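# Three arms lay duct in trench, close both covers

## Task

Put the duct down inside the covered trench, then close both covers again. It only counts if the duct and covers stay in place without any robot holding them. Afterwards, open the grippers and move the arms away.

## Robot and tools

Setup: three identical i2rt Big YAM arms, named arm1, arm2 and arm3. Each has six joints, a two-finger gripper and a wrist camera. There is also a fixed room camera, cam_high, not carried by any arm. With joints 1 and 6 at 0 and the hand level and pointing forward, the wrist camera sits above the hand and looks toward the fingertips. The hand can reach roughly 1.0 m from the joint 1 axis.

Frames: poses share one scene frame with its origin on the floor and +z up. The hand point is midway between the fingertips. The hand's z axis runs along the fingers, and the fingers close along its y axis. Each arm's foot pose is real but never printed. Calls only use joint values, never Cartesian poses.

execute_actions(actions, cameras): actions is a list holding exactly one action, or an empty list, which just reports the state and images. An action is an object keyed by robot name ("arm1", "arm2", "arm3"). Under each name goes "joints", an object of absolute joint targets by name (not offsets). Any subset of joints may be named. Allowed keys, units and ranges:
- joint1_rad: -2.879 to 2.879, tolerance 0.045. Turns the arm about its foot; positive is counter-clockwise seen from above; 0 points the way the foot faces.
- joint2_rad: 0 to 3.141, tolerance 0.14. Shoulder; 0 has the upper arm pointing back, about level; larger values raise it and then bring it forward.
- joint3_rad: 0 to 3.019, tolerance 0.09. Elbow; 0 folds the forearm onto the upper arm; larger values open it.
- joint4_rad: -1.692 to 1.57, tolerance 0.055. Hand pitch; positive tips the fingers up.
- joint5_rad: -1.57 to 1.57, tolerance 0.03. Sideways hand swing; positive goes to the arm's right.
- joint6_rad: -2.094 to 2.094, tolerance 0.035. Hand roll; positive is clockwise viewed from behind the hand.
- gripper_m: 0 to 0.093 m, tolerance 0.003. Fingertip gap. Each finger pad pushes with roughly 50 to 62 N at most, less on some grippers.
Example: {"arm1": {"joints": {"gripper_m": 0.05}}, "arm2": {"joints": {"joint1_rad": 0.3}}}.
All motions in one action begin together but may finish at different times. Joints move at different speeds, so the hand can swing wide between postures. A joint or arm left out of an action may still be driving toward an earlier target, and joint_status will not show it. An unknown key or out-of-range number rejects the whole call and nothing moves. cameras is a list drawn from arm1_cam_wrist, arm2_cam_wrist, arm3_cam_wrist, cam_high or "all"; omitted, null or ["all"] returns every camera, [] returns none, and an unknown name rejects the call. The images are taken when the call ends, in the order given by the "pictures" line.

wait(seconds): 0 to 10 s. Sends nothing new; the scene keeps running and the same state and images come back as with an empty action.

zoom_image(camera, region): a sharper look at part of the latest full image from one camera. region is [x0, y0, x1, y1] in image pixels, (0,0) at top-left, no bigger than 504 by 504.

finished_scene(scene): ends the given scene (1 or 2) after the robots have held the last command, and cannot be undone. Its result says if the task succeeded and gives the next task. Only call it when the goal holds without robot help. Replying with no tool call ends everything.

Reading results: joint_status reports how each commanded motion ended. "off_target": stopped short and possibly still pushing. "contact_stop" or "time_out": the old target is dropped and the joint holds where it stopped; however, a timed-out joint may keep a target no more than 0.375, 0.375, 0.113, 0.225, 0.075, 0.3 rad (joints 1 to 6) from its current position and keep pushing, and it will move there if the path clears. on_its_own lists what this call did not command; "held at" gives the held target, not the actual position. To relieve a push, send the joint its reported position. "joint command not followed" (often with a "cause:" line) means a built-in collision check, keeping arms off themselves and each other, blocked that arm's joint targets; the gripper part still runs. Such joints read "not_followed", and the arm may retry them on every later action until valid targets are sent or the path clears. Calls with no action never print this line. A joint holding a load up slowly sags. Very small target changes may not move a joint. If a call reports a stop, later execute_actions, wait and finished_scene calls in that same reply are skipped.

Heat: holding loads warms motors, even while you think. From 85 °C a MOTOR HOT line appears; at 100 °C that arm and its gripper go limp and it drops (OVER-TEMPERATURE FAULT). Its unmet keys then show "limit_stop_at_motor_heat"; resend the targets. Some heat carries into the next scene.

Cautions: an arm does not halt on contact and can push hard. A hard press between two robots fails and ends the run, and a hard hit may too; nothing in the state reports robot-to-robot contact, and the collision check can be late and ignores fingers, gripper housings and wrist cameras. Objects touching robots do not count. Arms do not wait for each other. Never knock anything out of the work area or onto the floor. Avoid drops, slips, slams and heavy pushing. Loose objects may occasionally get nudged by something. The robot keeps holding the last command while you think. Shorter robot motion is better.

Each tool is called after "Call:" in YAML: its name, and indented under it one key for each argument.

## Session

Call:
execute_actions:
  actions: []

Scene clock: 0.00 s.
arm1.joint_positions: joint1_rad=-0.448 joint2_rad=+0.560 joint3_rad=+1.442 joint4_rad=-1.356 joint5_rad=+0.183 joint6_rad=-0.001 gripper_m=+0.094
arm1.joint_status: not commanded
arm1.hand: x=-0.8094 y=-0.1861 z=+1.5469 quat_wxyz=(-0.484, -0.250, -0.813, +0.205) (m; scene frame)
arm2.joint_positions: joint1_rad=+0.453 joint2_rad=+0.505 joint3_rad=+1.415 joint4_rad=-1.503 joint5_rad=+0.106 joint6_rad=+0.452 gripper_m=+0.094
arm2.joint_status: not commanded
arm2.hand: x=-0.0176 y=-0.3881 z=+1.2689 quat_wxyz=(-0.198, +0.598, -0.653, -0.422) (m; scene frame)
arm3.joint_positions: joint1_rad=-0.413 joint2_rad=+0.629 joint3_rad=+1.472 joint4_rad=-1.276 joint5_rad=+0.111 joint6_rad=+0.248 gripper_m=+0.094
arm3.joint_status: not commanded
arm3.hand: x=+0.7689 y=+0.0143 z=+1.5056 quat_wxyz=(-0.092, +0.783, -0.305, -0.533) (m; scene frame)
pictures: arm1_cam_wrist, arm2_cam_wrist, arm3_cam_wrist, cam_high
Images, in order (width x height): arm1_cam_wrist 672x504, arm2_cam_wrist 672x504, arm3_cam_wrist 672x504, cam_high 672x504.

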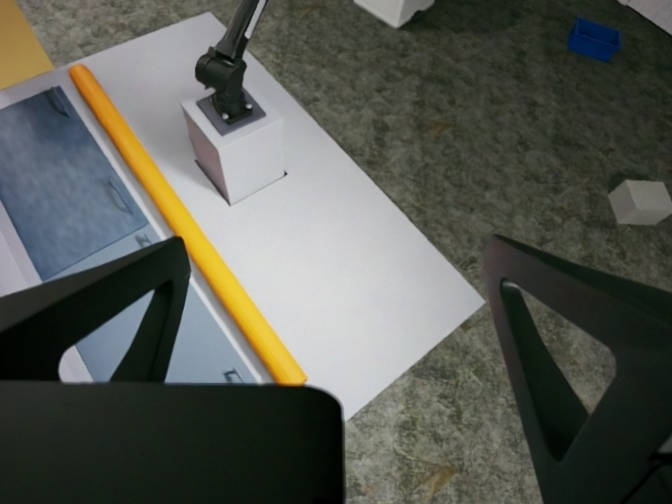

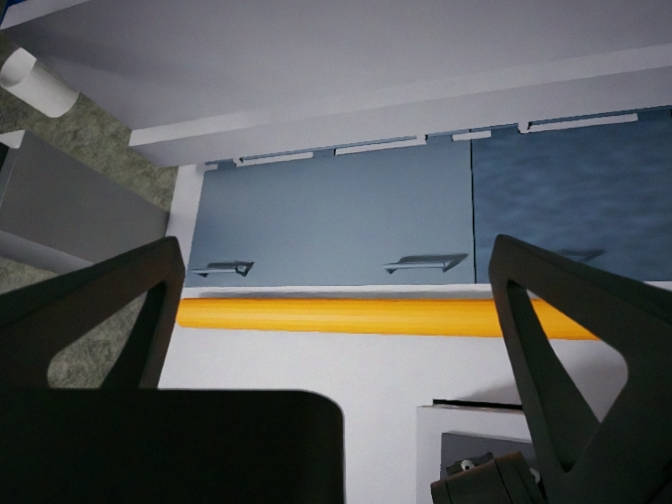

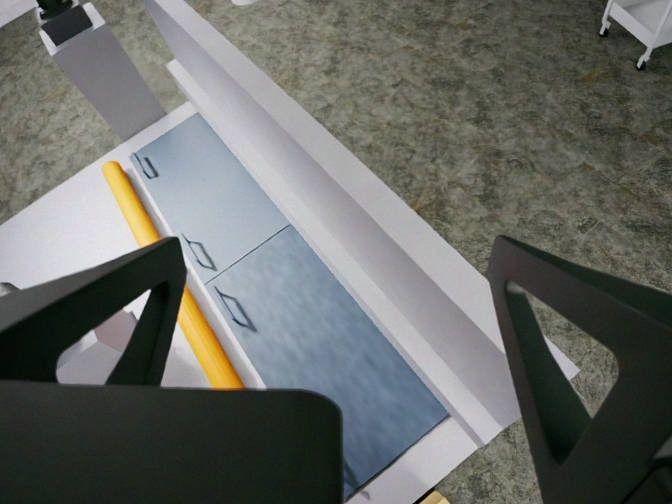

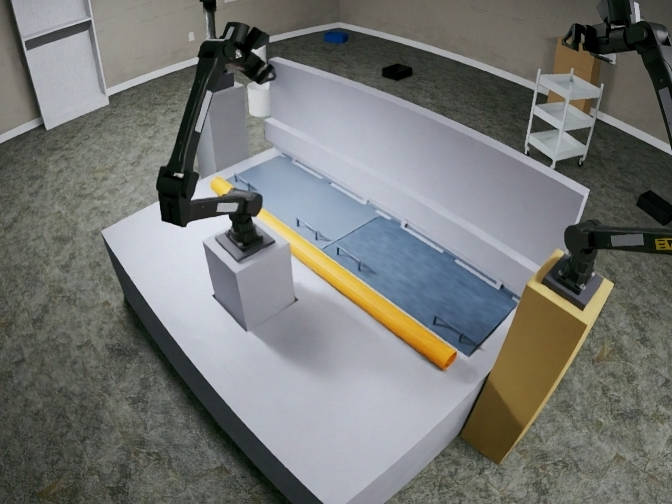

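Call:
execute_actions:
  actions:
    - {"arm1":{"joints":{"joint1_rad":-0.192,"joint2_rad":2.74,"joint3_rad":1.08,"joint4_rad":0.102,"joint5_rad":0,"joint6_rad":-0.255,"gripper_m":0.06}},"arm2":{"joints":{"joint1_rad":0.015,"joint2_rad":1.9,"joint3_rad":0.50,"joint4_rad":-0.136,"joint5_rad":0,"joint6_rad":1.58}},"arm3":{"joints":{"joint1_rad":0.19,"joint2_rad":2.585,"joint3_rad":0.962,"joint4_rad":0.068,"joint5_rad":0,"joint6_rad":0.165,"gripper_m":0.06}}}

Scene clock: 2.50 s.
arm1.joint_positions: joint1_rad=-0.197 joint2_rad=+2.731 joint3_rad=+1.076 joint4_rad=+0.091 joint5_rad=+0.001 joint6_rad=-0.243 gripper_m=+0.060
arm1.joint_status: all done
arm1.hand: x=-0.6162 y=-0.1597 z=+0.5654 quat_wxyz=(-0.001, +0.003, -1.000, +0.005) (m; scene frame)
arm2.joint_positions: joint1_rad=+0.014 joint2_rad=+1.895 joint3_rad=+0.494 joint4_rad=-0.151 joint5_rad=+0.001 joint6_rad=+1.566 gripper_m=+0.094
arm2.joint_status: all done
arm2.hand: x=+0.0342 y=-0.2762 z=+0.5745 quat_wxyz=(+0.001, -0.005, -1.000, -0.002) (m; scene frame)
arm3.joint_positions: joint1_rad=+0.198 joint2_rad=+2.577 joint3_rad=+0.959 joint4_rad=+0.057 joint5_rad=+0.002 joint6_rad=+0.177 gripper_m=+0.060
arm3.joint_status: all done
arm3.hand: x=+0.6124 y=-0.1679 z=+0.5641 quat_wxyz=(+0.001, +1.000, +0.006, -0.007) (m; scene frame)
pictures: arm1_cam_wrist, arm2_cam_wrist, arm3_cam_wrist, cam_high
Images, in order (width x height): arm1_cam_wrist 672x504, arm2_cam_wrist 672x504, arm3_cam_wrist 672x504, cam_high 672x504.

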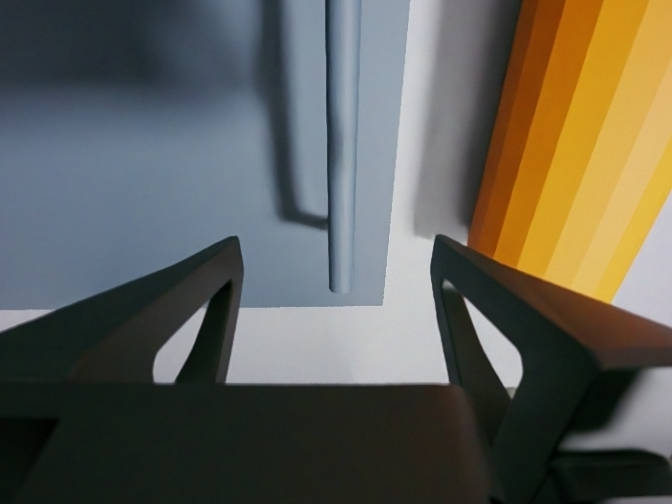

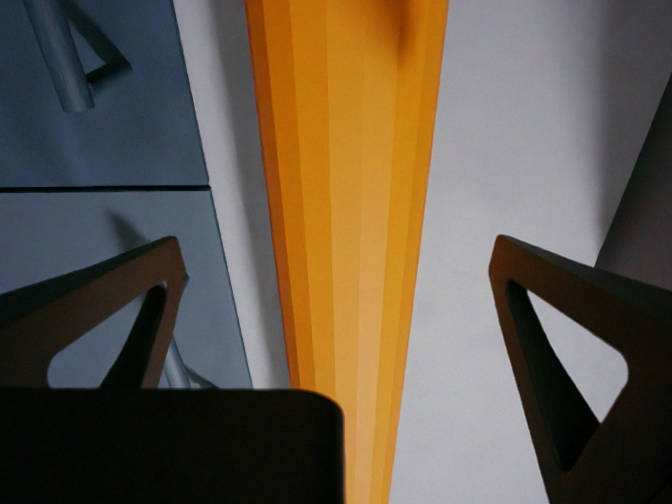

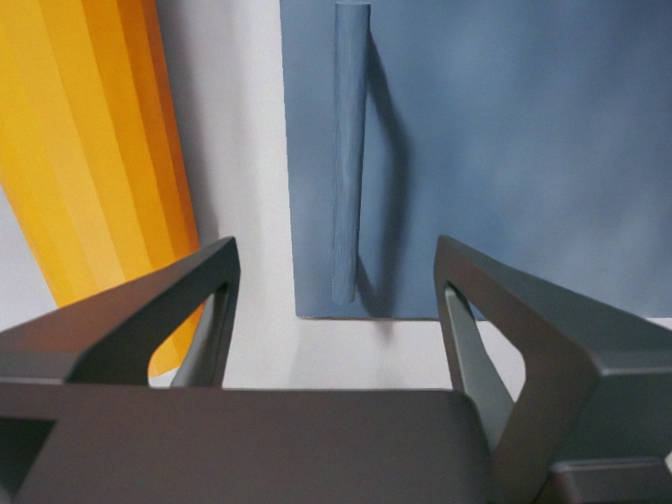

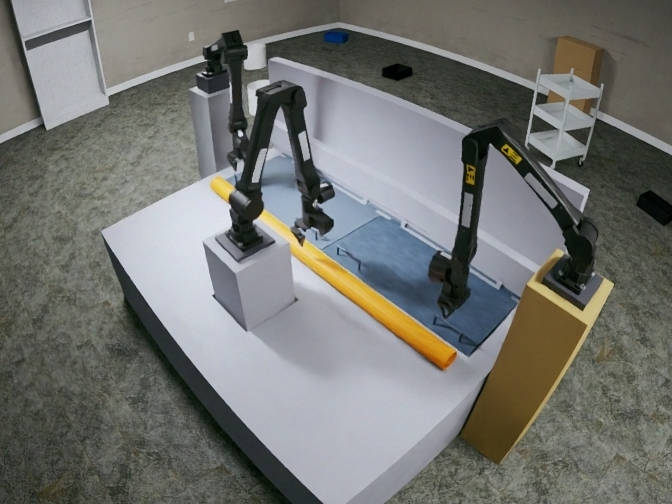

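Call:
zoom_image:
  camera: "arm1_cam_wrist"
  region: [400, 150, 672, 400]

Call:
zoom_image:
  camera: "arm3_cam_wrist"
  region: [0, 150, 272, 400]

Region (400, 150, 672, 400) of arm1_cam_wrist's 672x504 image, scaled by 1.853, with more detail than that image has; it fills the top 463 rows of this view, and the rest is white.

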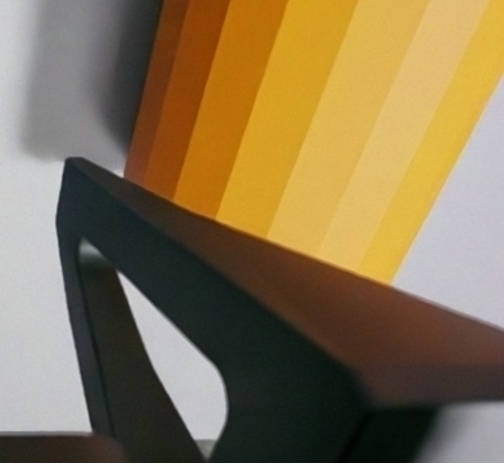

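Region (0, 150, 272, 400) of arm3_cam_wrist's 672x504 image, scaled by 1.853, with more detail than that image has; it fills the top 463 rows of this view, and the rest is white.

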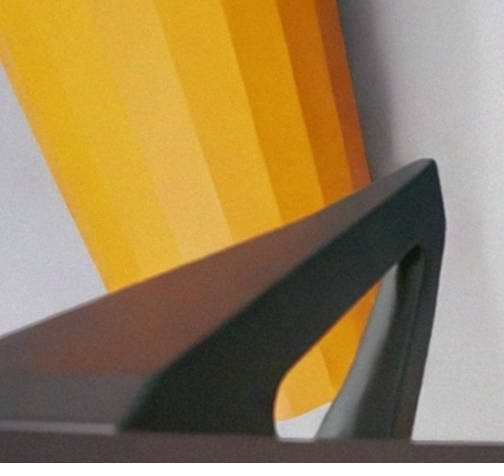

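Call:
execute_actions:
  actions:
    - {"arm1":{"joints":{"joint2_rad":2.96,"joint3_rad":1.256,"joint4_rad":0.13}},"arm2":{"joints":{"joint1_rad":0.095,"joint2_rad":2.12,"joint3_rad":0.53,"joint4_rad":0.05,"joint6_rad":1.645}},"arm3":{"joints":{"joint1_rad":0.172,"joint2_rad":2.812,"joint3_rad":1.124,"joint4_rad":0.115}}}
  cameras: ["arm2_cam_wrist"]

Scene clock: 4.27 s.
arm1.joint_positions: joint1_rad=-0.197 joint2_rad=+2.953 joint3_rad=+1.253 joint4_rad=+0.128 joint5_rad=+0.001 joint6_rad=-0.243 gripper_m=+0.060
arm1.joint_status: all done
arm1.hand: x=-0.6258 y=-0.1581 z=+0.4824 quat_wxyz=(+0.003, +0.003, -1.000, +0.004) (m; scene frame)
arm2.joint_positions: joint1_rad=+0.096 joint2_rad=+2.123 joint3_rad=+0.529 joint4_rad=+0.036 joint5_rad=+0.001 joint6_rad=+1.632 gripper_m=+0.094
arm2.joint_status: all done
arm2.hand: x=+0.0118 y=-0.2814 z=+0.5187 quat_wxyz=(+0.001, +0.003, -1.000, +0.001) (m; scene frame)
arm3.joint_positions: joint1_rad=+0.176 joint2_rad=+2.808 joint3_rad=+1.121 joint4_rad=+0.111 joint5_rad=+0.002 joint6_rad=+0.177 gripper_m=+0.060
arm3.joint_status: all done
arm3.hand: x=+0.6168 y=-0.1595 z=+0.4807 quat_wxyz=(+0.000, +1.000, -0.005, +0.000) (m; scene frame)
pictures: arm2_cam_wrist
Images, in order (width x height): arm2_cam_wrist 672x504.

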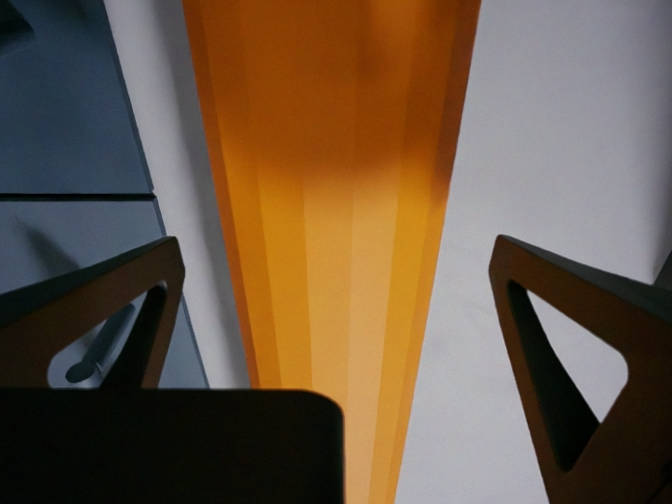

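Call:
execute_actions:
  actions:
    - {"arm1":{"joints":{"gripper_m":0.0}},"arm2":{"joints":{"joint2_rad":2.30,"joint3_rad":0.584,"joint4_rad":0.172}},"arm3":{"joints":{"gripper_m":0.0}}}
  cameras: ["arm2_cam_wrist"]

Scene clock: 5.33 s.
arm1.joint_positions: joint1_rad=-0.206 joint2_rad=+2.953 joint3_rad=+1.255 joint4_rad=+0.128 joint5_rad=+0.015 joint6_rad=-0.249 gripper_m=+0.009
arm1.joint_status: gripper_m off_target (ended at +0.009, target +0.000)
arm1.hand: x=-0.6257 y=-0.1639 z=+0.4823 quat_wxyz=(+0.004, +0.001, -1.000, +0.011) (m; scene frame)
arm2.joint_positions: joint1_rad=+0.096 joint2_rad=+2.301 joint3_rad=+0.584 joint4_rad=+0.158 joint5_rad=+0.001 joint6_rad=+1.632 gripper_m=+0.094
arm2.joint_status: all done
arm2.hand: x=+0.0116 y=-0.2823 z=+0.4729 quat_wxyz=(+0.001, +0.003, -1.000, +0.001) (m; scene frame)
arm3.joint_positions: joint1_rad=+0.180 joint2_rad=+2.808 joint3_rad=+1.122 joint4_rad=+0.111 joint5_rad=-0.010 joint6_rad=+0.175 gripper_m=+0.010
arm3.joint_status: gripper_m off_target (ended at +0.010, target +0.000)
arm3.hand: x=+0.6166 y=-0.1633 z=+0.4807 quat_wxyz=(+0.006, +1.000, -0.002, +0.001) (m; scene frame)
pictures: arm2_cam_wrist
Images, in order (width x height): arm2_cam_wrist 672x504.

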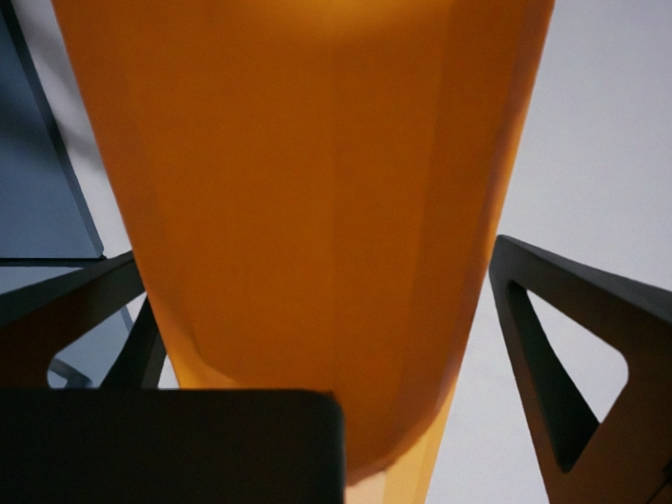

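Call:
execute_actions:
  actions:
    - {"arm1":{"joints":{"joint1_rad":-0.065,"joint2_rad":2.565,"joint3_rad":0.964,"joint4_rad":0.09,"joint6_rad":-0.12}},"arm2":{"joints":{"gripper_m":0.05}},"arm3":{"joints":{"joint1_rad":0.041,"joint2_rad":2.402,"joint3_rad":0.879,"joint4_rad":0.007,"joint6_rad":0.046}}}
  cameras: ["cam_high"]

Scene clock: 6.73 s.
arm1.joint_positions: joint1_rad=-0.100 joint2_rad=+2.649 joint3_rad=+0.979 joint4_rad=+0.100 joint5_rad=+0.034 joint6_rad=-0.142 gripper_m=+0.009
arm1.joint_status: all done
arm1.hand: x=-0.6261 y=-0.1281 z=+0.5962 quat_wxyz=(+0.004, +0.001, -1.000, +0.020) (m; scene frame)
arm2.joint_positions: joint1_rad=+0.096 joint2_rad=+2.300 joint3_rad=+0.587 joint4_rad=+0.164 joint5_rad=+0.001 joint6_rad=+1.633 gripper_m=+0.074
arm2.joint_status: gripper_m off_target (ended at +0.074, target +0.050)
arm2.hand: x=+0.0113 y=-0.2787 z=+0.4728 quat_wxyz=(+0.002, +0.003, -1.000, -0.003) (m; scene frame)
arm3.joint_positions: joint1_rad=+0.066 joint2_rad=+2.477 joint3_rad=+0.887 joint4_rad=+0.018 joint5_rad=-0.034 joint6_rad=+0.061 gripper_m=+0.010
arm3.joint_status: all done
arm3.hand: x=+0.6153 y=-0.1264 z=+0.5987 quat_wxyz=(+0.018, +1.000, -0.002, -0.001) (m; scene frame)
pictures: cam_high
Images, in order (width x height): cam_high 672x504.

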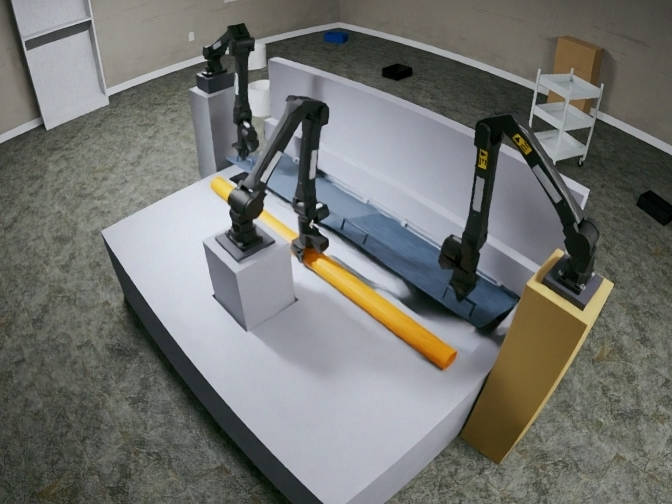

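Call:
execute_actions:
  actions:
    - {"arm1":{"joints":{"joint1_rad":0.142,"joint2_rad":2.285,"joint3_rad":0.812,"joint4_rad":-0.035,"joint6_rad":0.08}},"arm2":{"joints":{"joint2_rad":2.04,"joint3_rad":0.525,"joint4_rad":0.0}},"arm3":{"joints":{"joint1_rad":-0.164,"joint2_rad":2.117,"joint3_rad":0.773,"joint4_rad":-0.171,"joint6_rad":-0.154}}}
  cameras: ["cam_high"]

Scene clock: 8.23 s.
arm1.joint_positions: joint1_rad=+0.117 joint2_rad=+2.352 joint3_rad=+0.806 joint4_rad=-0.032 joint5_rad=+0.034 joint6_rad=+0.073 gripper_m=+0.009
arm1.joint_status: all done
arm1.hand: x=-0.6279 y=-0.0521 z=+0.6956 quat_wxyz=(+0.005, +0.002, -1.000, +0.021) (m; scene frame)
arm2.joint_positions: joint1_rad=+0.096 joint2_rad=+2.078 joint3_rad=+0.524 joint4_rad=+0.004 joint5_rad=-0.001 joint6_rad=+1.633 gripper_m=+0.074
arm2.joint_status: all done
arm2.hand: x=+0.0112 y=-0.2766 z=+0.5298 quat_wxyz=(+0.002, +0.002, -1.000, -0.003) (m; scene frame)
arm3.joint_positions: joint1_rad=-0.143 joint2_rad=+2.175 joint3_rad=+0.769 joint4_rad=-0.161 joint5_rad=-0.033 joint6_rad=-0.146 gripper_m=+0.010
arm3.joint_status: all done
arm3.hand: x=+0.6157 y=-0.0515 z=+0.6967 quat_wxyz=(+0.017, +1.000, -0.003, -0.007) (m; scene frame)
pictures: cam_high
Images, in order (width x height): cam_high 672x504.

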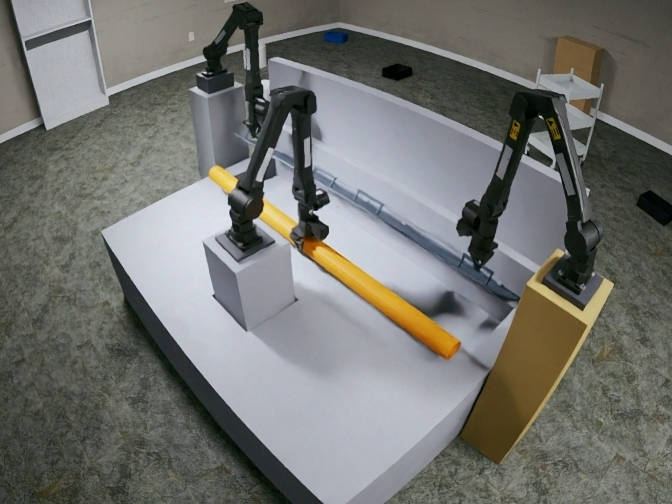

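Call:
execute_actions:
  actions:
    - {"arm1":{"joints":{"joint1_rad":0.406,"joint2_rad":2.11,"joint3_rad":0.775,"joint4_rad":-0.2,"joint6_rad":0.34}},"arm2":{"joints":{"joint2_rad":2.158,"joint3_rad":0.925,"joint4_rad":0.062,"joint5_rad":0.02}},"arm3":{"joints":{"joint1_rad":-0.41,"joint2_rad":1.96,"joint3_rad":0.808,"joint4_rad":-0.367,"joint6_rad":-0.39}}}
  cameras: ["cam_high","arm2_cam_wrist"]

Scene clock: 10.07 s.
arm1.joint_positions: joint1_rad=+0.378 joint2_rad=+2.155 joint3_rad=+0.774 joint4_rad=-0.192 joint5_rad=+0.037 joint6_rad=+0.333 gripper_m=+0.009
arm1.joint_status: all done
arm1.hand: x=-0.6303 y=+0.0406 z=+0.7590 quat_wxyz=(-0.002, +0.002, -1.000, +0.021) (m; scene frame)
arm2.joint_positions: joint1_rad=+0.096 joint2_rad=+2.222 joint3_rad=+0.894 joint4_rad=+0.047 joint5_rad=+0.017 joint6_rad=+1.637 gripper_m=+0.074
arm2.joint_status: all done
arm2.hand: x=+0.0014 y=-0.0860 z=+0.5107 quat_wxyz=(+0.003, -0.001, -0.990, -0.138) (m; scene frame)
arm3.joint_positions: joint1_rad=-0.383 joint2_rad=+1.999 joint3_rad=+0.788 joint4_rad=-0.346 joint5_rad=-0.038 joint6_rad=-0.386 gripper_m=+0.010
arm3.joint_status: all done
arm3.hand: x=+0.6170 y=+0.0390 z=+0.7589 quat_wxyz=(+0.016, +1.000, -0.003, -0.016) (m; scene frame)
pictures: arm2_cam_wrist, cam_high
Images, in order (width x height): arm2_cam_wrist 672x504, cam_high 672x504.

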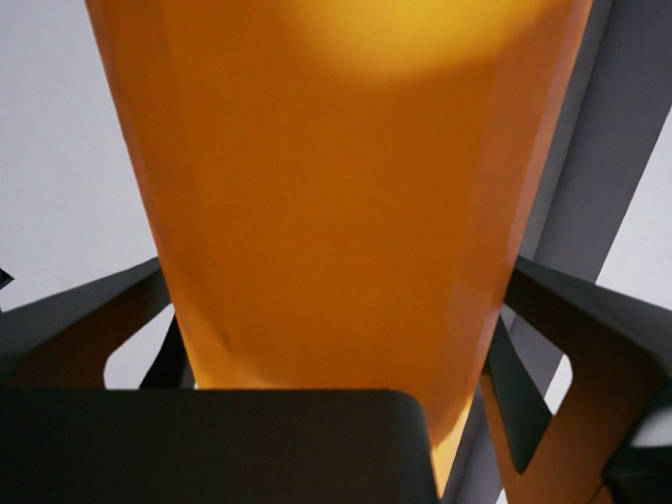

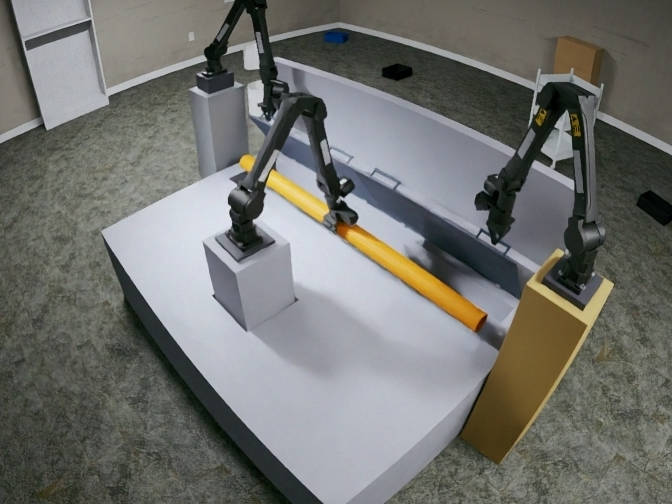

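Call:
zoom_image:
  camera: "cam_high"
  region: [200, 110, 560, 380]

Region (200, 110, 560, 380) of cam_high's 672x504 image, scaled by 1.400, with more detail than that image has; it fills the top 378 rows of this view, and the rest is white.

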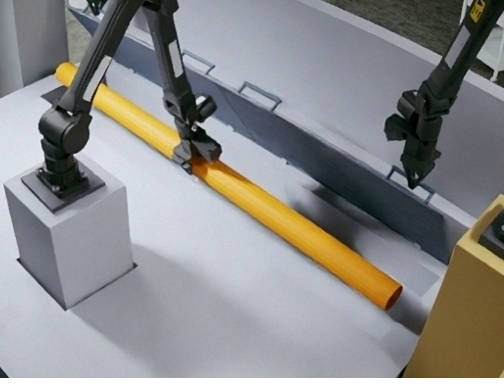

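Call:
execute_actions:
  actions:
    - {"arm2":{"joints":{"joint2_rad":2.50,"joint3_rad":1.283,"joint4_rad":-0.10}}}
  cameras: ["cam_high","arm2_cam_wrist"]

Scene clock: 11.43 s.
arm1.joint_positions: joint1_rad=+0.378 joint2_rad=+2.155 joint3_rad=+0.774 joint4_rad=-0.192 joint5_rad=+0.037 joint6_rad=+0.333 gripper_m=+0.009
arm1.joint_status: not commanded
arm1.hand: x=-0.6303 y=+0.0406 z=+0.7590 quat_wxyz=(-0.002, +0.002, -1.000, +0.021) (m; scene frame)
arm2.joint_positions: joint1_rad=+0.096 joint2_rad=+2.587 joint3_rad=+1.249 joint4_rad=-0.104 joint5_rad=+0.019 joint6_rad=+1.637 gripper_m=+0.074
arm2.joint_status: all done
arm2.hand: x=-0.0009 y=-0.0563 z=+0.3828 quat_wxyz=(-0.003, +0.000, -0.998, -0.058) (m; scene frame)
arm3.joint_positions: joint1_rad=-0.383 joint2_rad=+1.999 joint3_rad=+0.788 joint4_rad=-0.346 joint5_rad=-0.038 joint6_rad=-0.386 gripper_m=+0.010
arm3.joint_status: not commanded
arm3.hand: x=+0.6170 y=+0.0390 z=+0.7589 quat_wxyz=(+0.016, +1.000, -0.003, -0.016) (m; scene frame)
pictures: arm2_cam_wrist, cam_high
Images, in order (width x height): arm2_cam_wrist 672x504, cam_high 672x504.

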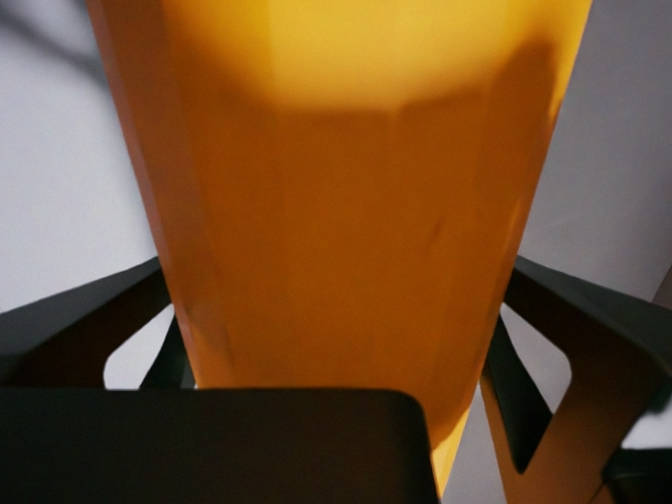

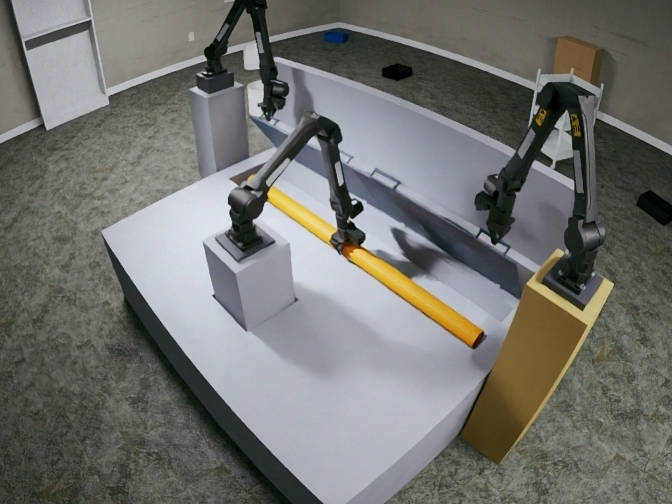

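Call:
execute_actions:
  actions:
    - {"arm2":{"joints":{"joint2_rad":2.62,"joint3_rad":1.31}}}
  cameras: []

Scene clock: 12.23 s.
arm1.joint_positions: joint1_rad=+0.378 joint2_rad=+2.155 joint3_rad=+0.774 joint4_rad=-0.192 joint5_rad=+0.037 joint6_rad=+0.333 gripper_m=+0.009
arm1.joint_status: not commanded
arm1.hand: x=-0.6303 y=+0.0406 z=+0.7590 quat_wxyz=(-0.002, +0.002, -1.000, +0.021) (m; scene frame)
arm2.joint_positions: joint1_rad=+0.096 joint2_rad=+2.640 joint3_rad=+1.298 joint4_rad=-0.102 joint5_rad=+0.018 joint6_rad=+1.639 gripper_m=+0.074
arm2.joint_status: all done
arm2.hand: x=-0.0014 y=-0.0525 z=+0.3627 quat_wxyz=(-0.003, -0.001, -0.998, -0.056) (m; scene frame)
arm3.joint_positions: joint1_rad=-0.383 joint2_rad=+1.999 joint3_rad=+0.788 joint4_rad=-0.346 joint5_rad=-0.038 joint6_rad=-0.386 gripper_m=+0.010
arm3.joint_status: not commanded
arm3.hand: x=+0.6170 y=+0.0390 z=+0.7589 quat_wxyz=(+0.016, +1.000, -0.003, -0.016) (m; scene frame)
pictures: none
No camera images: the call's "cameras" was empty. Leave "cameras" out to get every camera's image.

Call:
execute_actions:
  actions:
    - {"arm2":{"joints":{"joint2_rad":2.64,"joint3_rad":1.298,"gripper_m":0.093}}}
  cameras: []

Call:
execute_actions:
  actions:
    - {"arm2":{"joints":{"joint2_rad":2.41,"joint3_rad":1.14}}}
  cameras: ["arm2_cam_wrist"]

Scene clock: 13.07 s.
arm1.joint_positions: joint1_rad=+0.378 joint2_rad=+2.155 joint3_rad=+0.774 joint4_rad=-0.192 joint5_rad=+0.037 joint6_rad=+0.333 gripper_m=+0.009
arm1.joint_status: not commanded
arm1.hand: x=-0.6303 y=+0.0406 z=+0.7590 quat_wxyz=(-0.002, +0.002, -1.000, +0.021) (m; scene frame)
arm2.joint_positions: joint1_rad=+0.096 joint2_rad=+2.640 joint3_rad=+1.297 joint4_rad=-0.102 joint5_rad=+0.018 joint6_rad=+1.639 gripper_m=+0.093
arm2.joint_status: all done
arm2.hand: x=-0.0014 y=-0.0528 z=+0.3626 quat_wxyz=(-0.003, -0.001, -0.998, -0.056) (m; scene frame)
arm3.joint_positions: joint1_rad=-0.383 joint2_rad=+1.999 joint3_rad=+0.788 joint4_rad=-0.346 joint5_rad=-0.038 joint6_rad=-0.386 gripper_m=+0.010
arm3.joint_status: not commanded
arm3.hand: x=+0.6170 y=+0.0390 z=+0.7589 quat_wxyz=(+0.016, +1.000, -0.003, -0.016) (m; scene frame)
pictures: none
No camera images: the call's "cameras" was empty. Leave "cameras" out to get every camera's image.

Scene clock: 14.13 s.
arm1.joint_positions: joint1_rad=+0.378 joint2_rad=+2.155 joint3_rad=+0.774 joint4_rad=-0.192 joint5_rad=+0.037 joint6_rad=+0.333 gripper_m=+0.009
arm1.joint_status: not commanded
arm1.hand: x=-0.6303 y=+0.0406 z=+0.7590 quat_wxyz=(-0.002, +0.002, -1.000, +0.021) (m; scene frame)
arm2.joint_positions: joint1_rad=+0.096 joint2_rad=+2.394 joint3_rad=+1.137 joint4_rad=-0.099 joint5_rad=+0.018 joint6_rad=+1.639 gripper_m=+0.093
arm2.joint_status: all done
arm2.hand: x=-0.0019 y=-0.0388 z=+0.4601 quat_wxyz=(+0.000, -0.002, -0.995, -0.100) (m; scene frame)
arm3.joint_positions: joint1_rad=-0.383 joint2_rad=+1.999 joint3_rad=+0.788 joint4_rad=-0.346 joint5_rad=-0.038 joint6_rad=-0.386 gripper_m=+0.010
arm3.joint_status: not commanded
arm3.hand: x=+0.6170 y=+0.0390 z=+0.7589 quat_wxyz=(+0.016, +1.000, -0.003, -0.016) (m; scene frame)
pictures: arm2_cam_wrist
Images, in order (width x height): arm2_cam_wrist 672x504.

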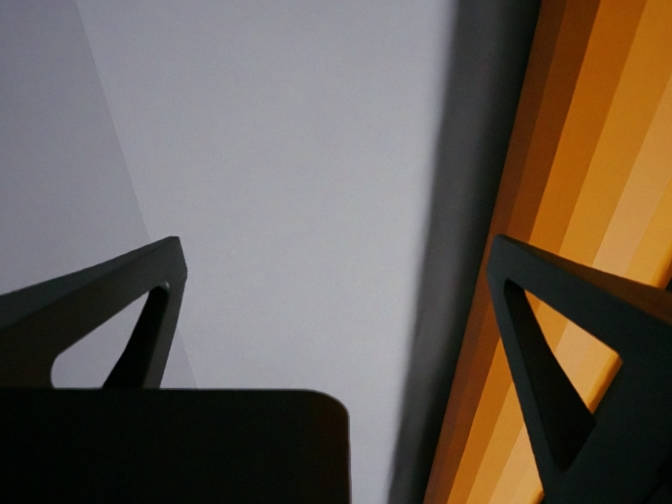

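Call:
execute_actions:
  actions:
    - {"arm2":{"joints":{"joint2_rad":1.95,"joint3_rad":0.62,"joint4_rad":-0.2,"gripper_m":0.03}}}
  cameras: []

Call:
execute_actions:
  actions:
    - {"arm1":{"joints":{"joint1_rad":0.152,"joint2_rad":2.295,"joint3_rad":0.808,"joint4_rad":-0.03,"joint6_rad":0.08}},"arm2":{"joints":{"joint2_rad":1.5,"joint3_rad":0.42,"joint4_rad":-0.55}},"arm3":{"joints":{"joint1_rad":-0.178,"joint2_rad":2.12,"joint3_rad":0.772,"joint4_rad":-0.165,"joint6_rad":-0.148}}}
  cameras: ["cam_high"]

Scene clock: 15.60 s.
arm1.joint_positions: joint1_rad=+0.378 joint2_rad=+2.155 joint3_rad=+0.774 joint4_rad=-0.192 joint5_rad=+0.037 joint6_rad=+0.333 gripper_m=+0.009
arm1.joint_status: not commanded
arm1.hand: x=-0.6303 y=+0.0406 z=+0.7590 quat_wxyz=(-0.002, +0.002, -1.000, +0.021) (m; scene frame)
arm2.joint_positions: joint1_rad=+0.096 joint2_rad=+1.944 joint3_rad=+0.614 joint4_rad=-0.191 joint5_rad=+0.018 joint6_rad=+1.639 gripper_m=+0.030
arm2.joint_status: all done
arm2.hand: x=+0.0111 y=-0.2262 z=+0.5704 quat_wxyz=(-0.006, -0.001, -1.000, -0.019) (m; scene frame)
arm3.joint_positions: joint1_rad=-0.383 joint2_rad=+1.999 joint3_rad=+0.788 joint4_rad=-0.346 joint5_rad=-0.038 joint6_rad=-0.386 gripper_m=+0.010
arm3.joint_status: not commanded
arm3.hand: x=+0.6170 y=+0.0390 z=+0.7589 quat_wxyz=(+0.016, +1.000, -0.003, -0.016) (m; scene frame)
pictures: none
No camera images: the call's "cameras" was empty. Leave "cameras" out to get every camera's image.

Scene clock: 16.77 s.
arm1.joint_positions: joint1_rad=+0.112 joint2_rad=+2.348 joint3_rad=+0.803 joint4_rad=-0.034 joint5_rad=+0.022 joint6_rad=+0.073 gripper_m=+0.010
arm1.joint_status: all done
arm1.hand: x=-0.6284 y=-0.0519 z=+0.6967 quat_wxyz=(+0.006, -0.001, -1.000, +0.015) (m; scene frame)
arm2.joint_positions: joint1_rad=+0.096 joint2_rad=+1.498 joint3_rad=+0.409 joint4_rad=-0.537 joint5_rad=+0.018 joint6_rad=+1.639 gripper_m=+0.030
arm2.joint_status: all done
arm2.hand: x=+0.0182 y=-0.3258 z=+0.6590 quat_wxyz=(-0.009, +0.000, -0.999, +0.034) (m; scene frame)
arm3.joint_positions: joint1_rad=-0.141 joint2_rad=+2.169 joint3_rad=+0.764 joint4_rad=-0.161 joint5_rad=-0.026 joint6_rad=-0.151 gripper_m=+0.010
arm3.joint_status: all done
arm3.hand: x=+0.6171 y=-0.0514 z=+0.6981 quat_wxyz=(+0.014, +1.000, +0.000, -0.006) (m; scene frame)
pictures: cam_high
Images, in order (width x height): cam_high 672x504.

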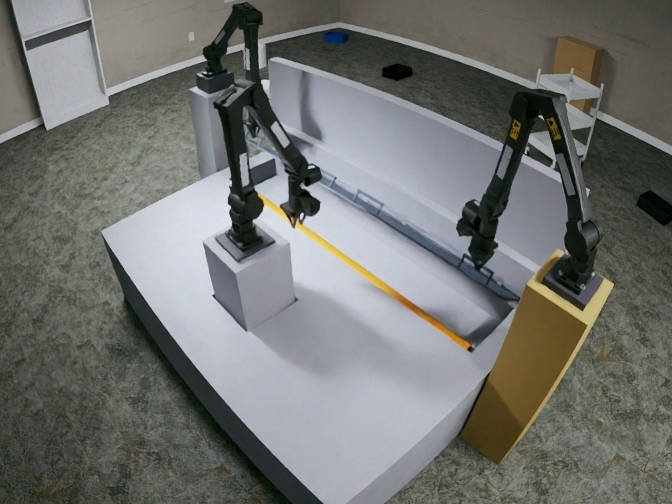

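Call:
execute_actions:
  actions:
    - {"arm1":{"joints":{"joint1_rad":-0.10,"joint2_rad":2.60,"joint3_rad":0.995,"joint4_rad":0.112,"joint6_rad":-0.165}},"arm2":{"joints":{"joint2_rad":1.0,"joint4_rad":-0.9}},"arm3":{"joints":{"joint1_rad":0.06,"joint2_rad":2.44,"joint3_rad":0.905,"joint4_rad":0.035,"joint6_rad":0.09}}}
  cameras: []

Scene clock: 18.07 s.
arm1.joint_positions: joint1_rad=-0.130 joint2_rad=+2.682 joint3_rad=+1.007 joint4_rad=+0.106 joint5_rad=+0.011 joint6_rad=-0.169 gripper_m=+0.010
arm1.joint_status: all done
arm1.hand: x=-0.6256 y=-0.1351 z=+0.5842 quat_wxyz=(+0.003, -0.001, -1.000, +0.009) (m; scene frame)
arm2.joint_positions: joint1_rad=+0.096 joint2_rad=+1.000 joint3_rad=+0.409 joint4_rad=-0.887 joint5_rad=+0.018 joint6_rad=+1.639 gripper_m=+0.030
arm2.joint_status: all done
arm2.hand: x=+0.0192 y=-0.3355 z=+0.7583 quat_wxyz=(-0.004, -0.001, -0.999, -0.040) (m; scene frame)
arm3.joint_positions: joint1_rad=+0.094 joint2_rad=+2.507 joint3_rad=+0.905 joint4_rad=+0.028 joint5_rad=-0.016 joint6_rad=+0.085 gripper_m=+0.010
arm3.joint_status: all done
arm3.hand: x=+0.6158 y=-0.1331 z=+0.5884 quat_wxyz=(+0.009, +1.000, +0.000, +0.000) (m; scene frame)
pictures: none
No camera images: the call's "cameras" was empty. Leave "cameras" out to get every camera's image.

Call:
execute_actions:
  actions:
    - {"arm1":{"joints":{"joint1_rad":-0.19,"joint2_rad":2.845,"joint3_rad":1.232,"joint4_rad":0.123,"joint6_rad":-0.245}},"arm3":{"joints":{"joint1_rad":0.163,"joint2_rad":2.712,"joint3_rad":1.098,"joint4_rad":0.118,"joint6_rad":0.178}}}
  cameras: []

Scene clock: 19.23 s.
arm1.joint_positions: joint1_rad=-0.206 joint2_rad=+2.927 joint3_rad=+1.238 joint4_rad=+0.114 joint5_rad=+0.008 joint6_rad=-0.247 gripper_m=+0.010
arm1.joint_status: all done
arm1.hand: x=-0.6236 y=-0.1632 z=+0.4920 quat_wxyz=(+0.005, +0.000, -1.000, +0.007) (m; scene frame)
arm2.joint_positions: joint1_rad=+0.096 joint2_rad=+1.000 joint3_rad=+0.409 joint4_rad=-0.887 joint5_rad=+0.018 joint6_rad=+1.639 gripper_m=+0.030
arm2.joint_status: not commanded
arm2.hand: x=+0.0192 y=-0.3355 z=+0.7583 quat_wxyz=(-0.004, -0.001, -0.999, -0.040) (m; scene frame)
arm3.joint_positions: joint1_rad=+0.180 joint2_rad=+2.784 joint3_rad=+1.104 joint4_rad=+0.109 joint5_rad=-0.008 joint6_rad=+0.171 gripper_m=+0.010
arm3.joint_status: all done
arm3.hand: x=+0.6148 y=-0.1629 z=+0.4898 quat_wxyz=(+0.005, +1.000, -0.001, -0.002) (m; scene frame)
pictures: none
No camera images: the call's "cameras" was empty. Leave "cameras" out to get every camera's image.

Call:
execute_actions:
  actions:
    - {"arm1":{"joints":{"joint1_rad":-0.206,"joint2_rad":2.935,"joint3_rad":1.245}},"arm3":{"joints":{"joint1_rad":0.18,"joint2_rad":2.795,"joint3_rad":1.11}}}
  cameras: []

Scene clock: 19.93 s.
arm1.joint_positions: joint1_rad=-0.209 joint2_rad=+2.937 joint3_rad=+1.246 joint4_rad=+0.114 joint5_rad=+0.005 joint6_rad=-0.248 gripper_m=+0.010
arm1.joint_status: all done
arm1.hand: x=-0.6248 y=-0.1636 z=+0.4883 quat_wxyz=(+0.006, -0.001, -1.000, +0.005) (m; scene frame)
arm2.joint_positions: joint1_rad=+0.096 joint2_rad=+1.000 joint3_rad=+0.409 joint4_rad=-0.887 joint5_rad=+0.018 joint6_rad=+1.639 gripper_m=+0.030
arm2.joint_status: not commanded
arm2.hand: x=+0.0192 y=-0.3355 z=+0.7583 quat_wxyz=(-0.004, -0.001, -0.999, -0.040) (m; scene frame)
arm3.joint_positions: joint1_rad=+0.182 joint2_rad=+2.788 joint3_rad=+1.106 joint4_rad=+0.109 joint5_rad=-0.006 joint6_rad=+0.173 gripper_m=+0.010
arm3.joint_status: all done
arm3.hand: x=+0.6162 y=-0.1632 z=+0.4881 quat_wxyz=(+0.004, +1.000, +0.000, +0.000) (m; scene frame)
pictures: none
No camera images: the call's "cameras" was empty. Leave "cameras" out to get every camera's image.

Both covers are seated, so I'll release the handles and withdraw.

Call:
execute_actions:
  actions:
    - {"arm1":{"joints":{"gripper_m":0.05}},"arm3":{"joints":{"joint2_rad":2.788,"gripper_m":0.05}}}
  cameras: []

Call:
execute_actions:
  actions:
    - {"arm1":{"joints":{"joint2_rad":1.9,"joint3_rad":0.75,"joint4_rad":-0.3}},"arm3":{"joints":{"joint2_rad":1.8,"joint3_rad":0.7,"joint4_rad":-0.4}},"arm2":{"joints":{"joint2_rad":0.6,"joint4_rad":-1.1}}}

Scene clock: 20.63 s.
arm1.joint_positions: joint1_rad=-0.209 joint2_rad=+2.937 joint3_rad=+1.246 joint4_rad=+0.115 joint5_rad=+0.002 joint6_rad=-0.248 gripper_m=+0.050
arm1.joint_status: all done
arm1.hand: x=-0.6246 y=-0.1631 z=+0.4883 quat_wxyz=(+0.005, -0.001, -1.000, +0.004) (m; scene frame)
arm2.joint_positions: joint1_rad=+0.096 joint2_rad=+1.000 joint3_rad=+0.409 joint4_rad=-0.887 joint5_rad=+0.018 joint6_rad=+1.639 gripper_m=+0.030
arm2.joint_status: not commanded
arm2.hand: x=+0.0192 y=-0.3355 z=+0.7583 quat_wxyz=(-0.004, -0.001, -0.999, -0.040) (m; scene frame)
arm3.joint_positions: joint1_rad=+0.182 joint2_rad=+2.788 joint3_rad=+1.107 joint4_rad=+0.109 joint5_rad=-0.004 joint6_rad=+0.173 gripper_m=+0.050
arm3.joint_status: all done
arm3.hand: x=+0.6154 y=-0.1631 z=+0.4880 quat_wxyz=(+0.003, +1.000, +0.000, -0.001) (m; scene frame)
pictures: none
No camera images: the call's "cameras" was empty. Leave "cameras" out to get every camera's image.

Scene clock: 22.27 s.
arm1.joint_positions: joint1_rad=-0.209 joint2_rad=+1.904 joint3_rad=+0.754 joint4_rad=-0.291 joint5_rad=+0.002 joint6_rad=-0.248 gripper_m=+0.050
arm1.joint_status: all done
arm1.hand: x=-0.5853 y=-0.1703 z=+0.8462 quat_wxyz=(-0.061, -0.001, -0.998, +0.021) (m; scene frame)
arm2.joint_positions: joint1_rad=+0.096 joint2_rad=+0.599 joint3_rad=+0.409 joint4_rad=-1.087 joint5_rad=+0.018 joint6_rad=+1.639 gripper_m=+0.030
arm2.joint_status: all done
arm2.hand: x=+0.0208 y=-0.3552 z=+0.8230 quat_wxyz=(+0.003, -0.002, -0.990, -0.140) (m; scene frame)
arm3.joint_positions: joint1_rad=+0.182 joint2_rad=+1.803 joint3_rad=+0.701 joint4_rad=-0.389 joint5_rad=-0.004 joint6_rad=+0.173 gripper_m=+0.050
arm3.joint_status: all done
arm3.hand: x=+0.6080 y=-0.1638 z=+0.8134 quat_wxyz=(+0.010, +0.999, +0.000, -0.041) (m; scene frame)
pictures: arm1_cam_wrist, arm2_cam_wrist, arm3_cam_wrist, cam_high
Images, in order (width x height): arm1_cam_wrist 672x504, arm2_cam_wrist 672x504, arm3_cam_wrist 672x504, cam_high 672x504.

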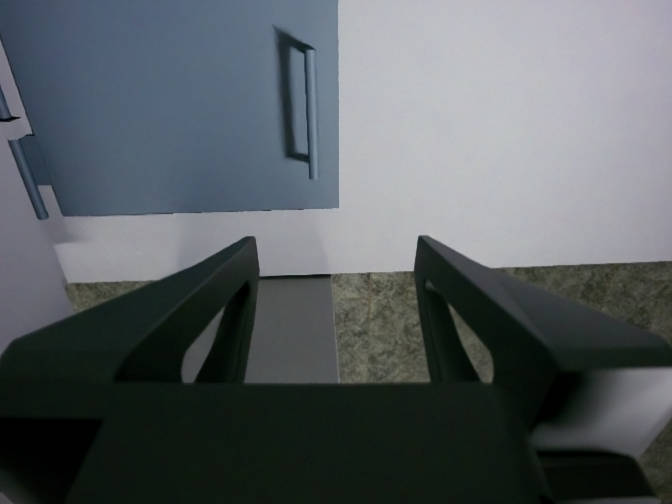

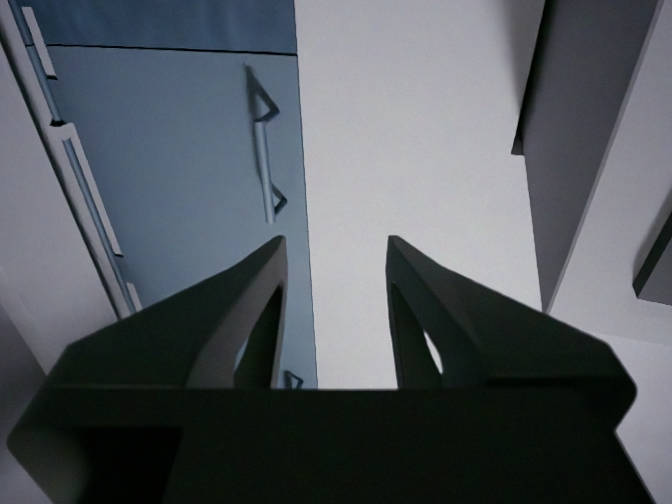

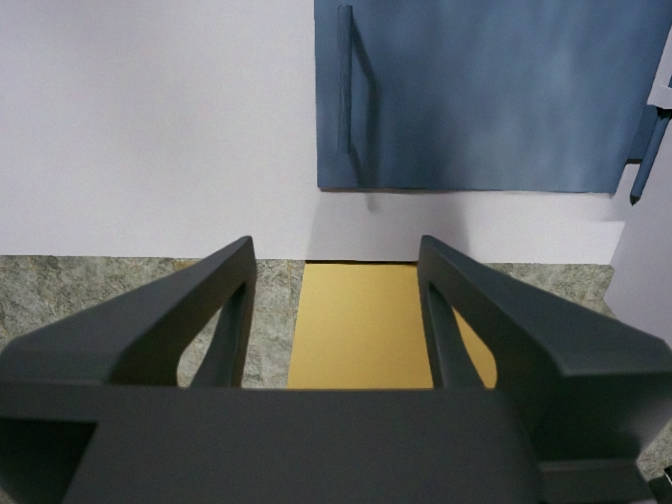

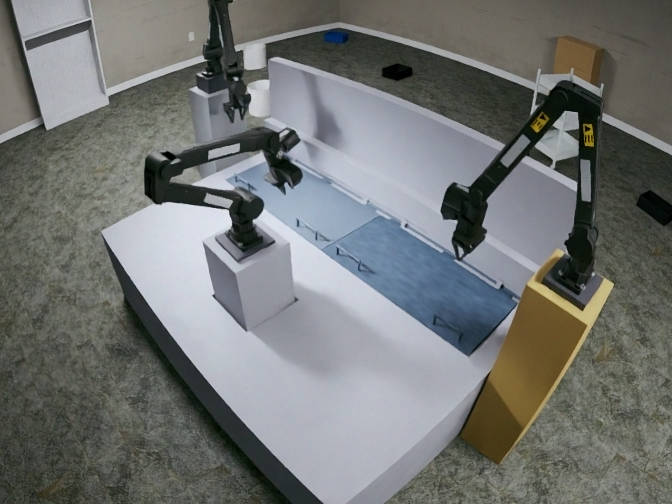

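Call:
finished_scene:
  scene: 2

The scene is finished: the task was done.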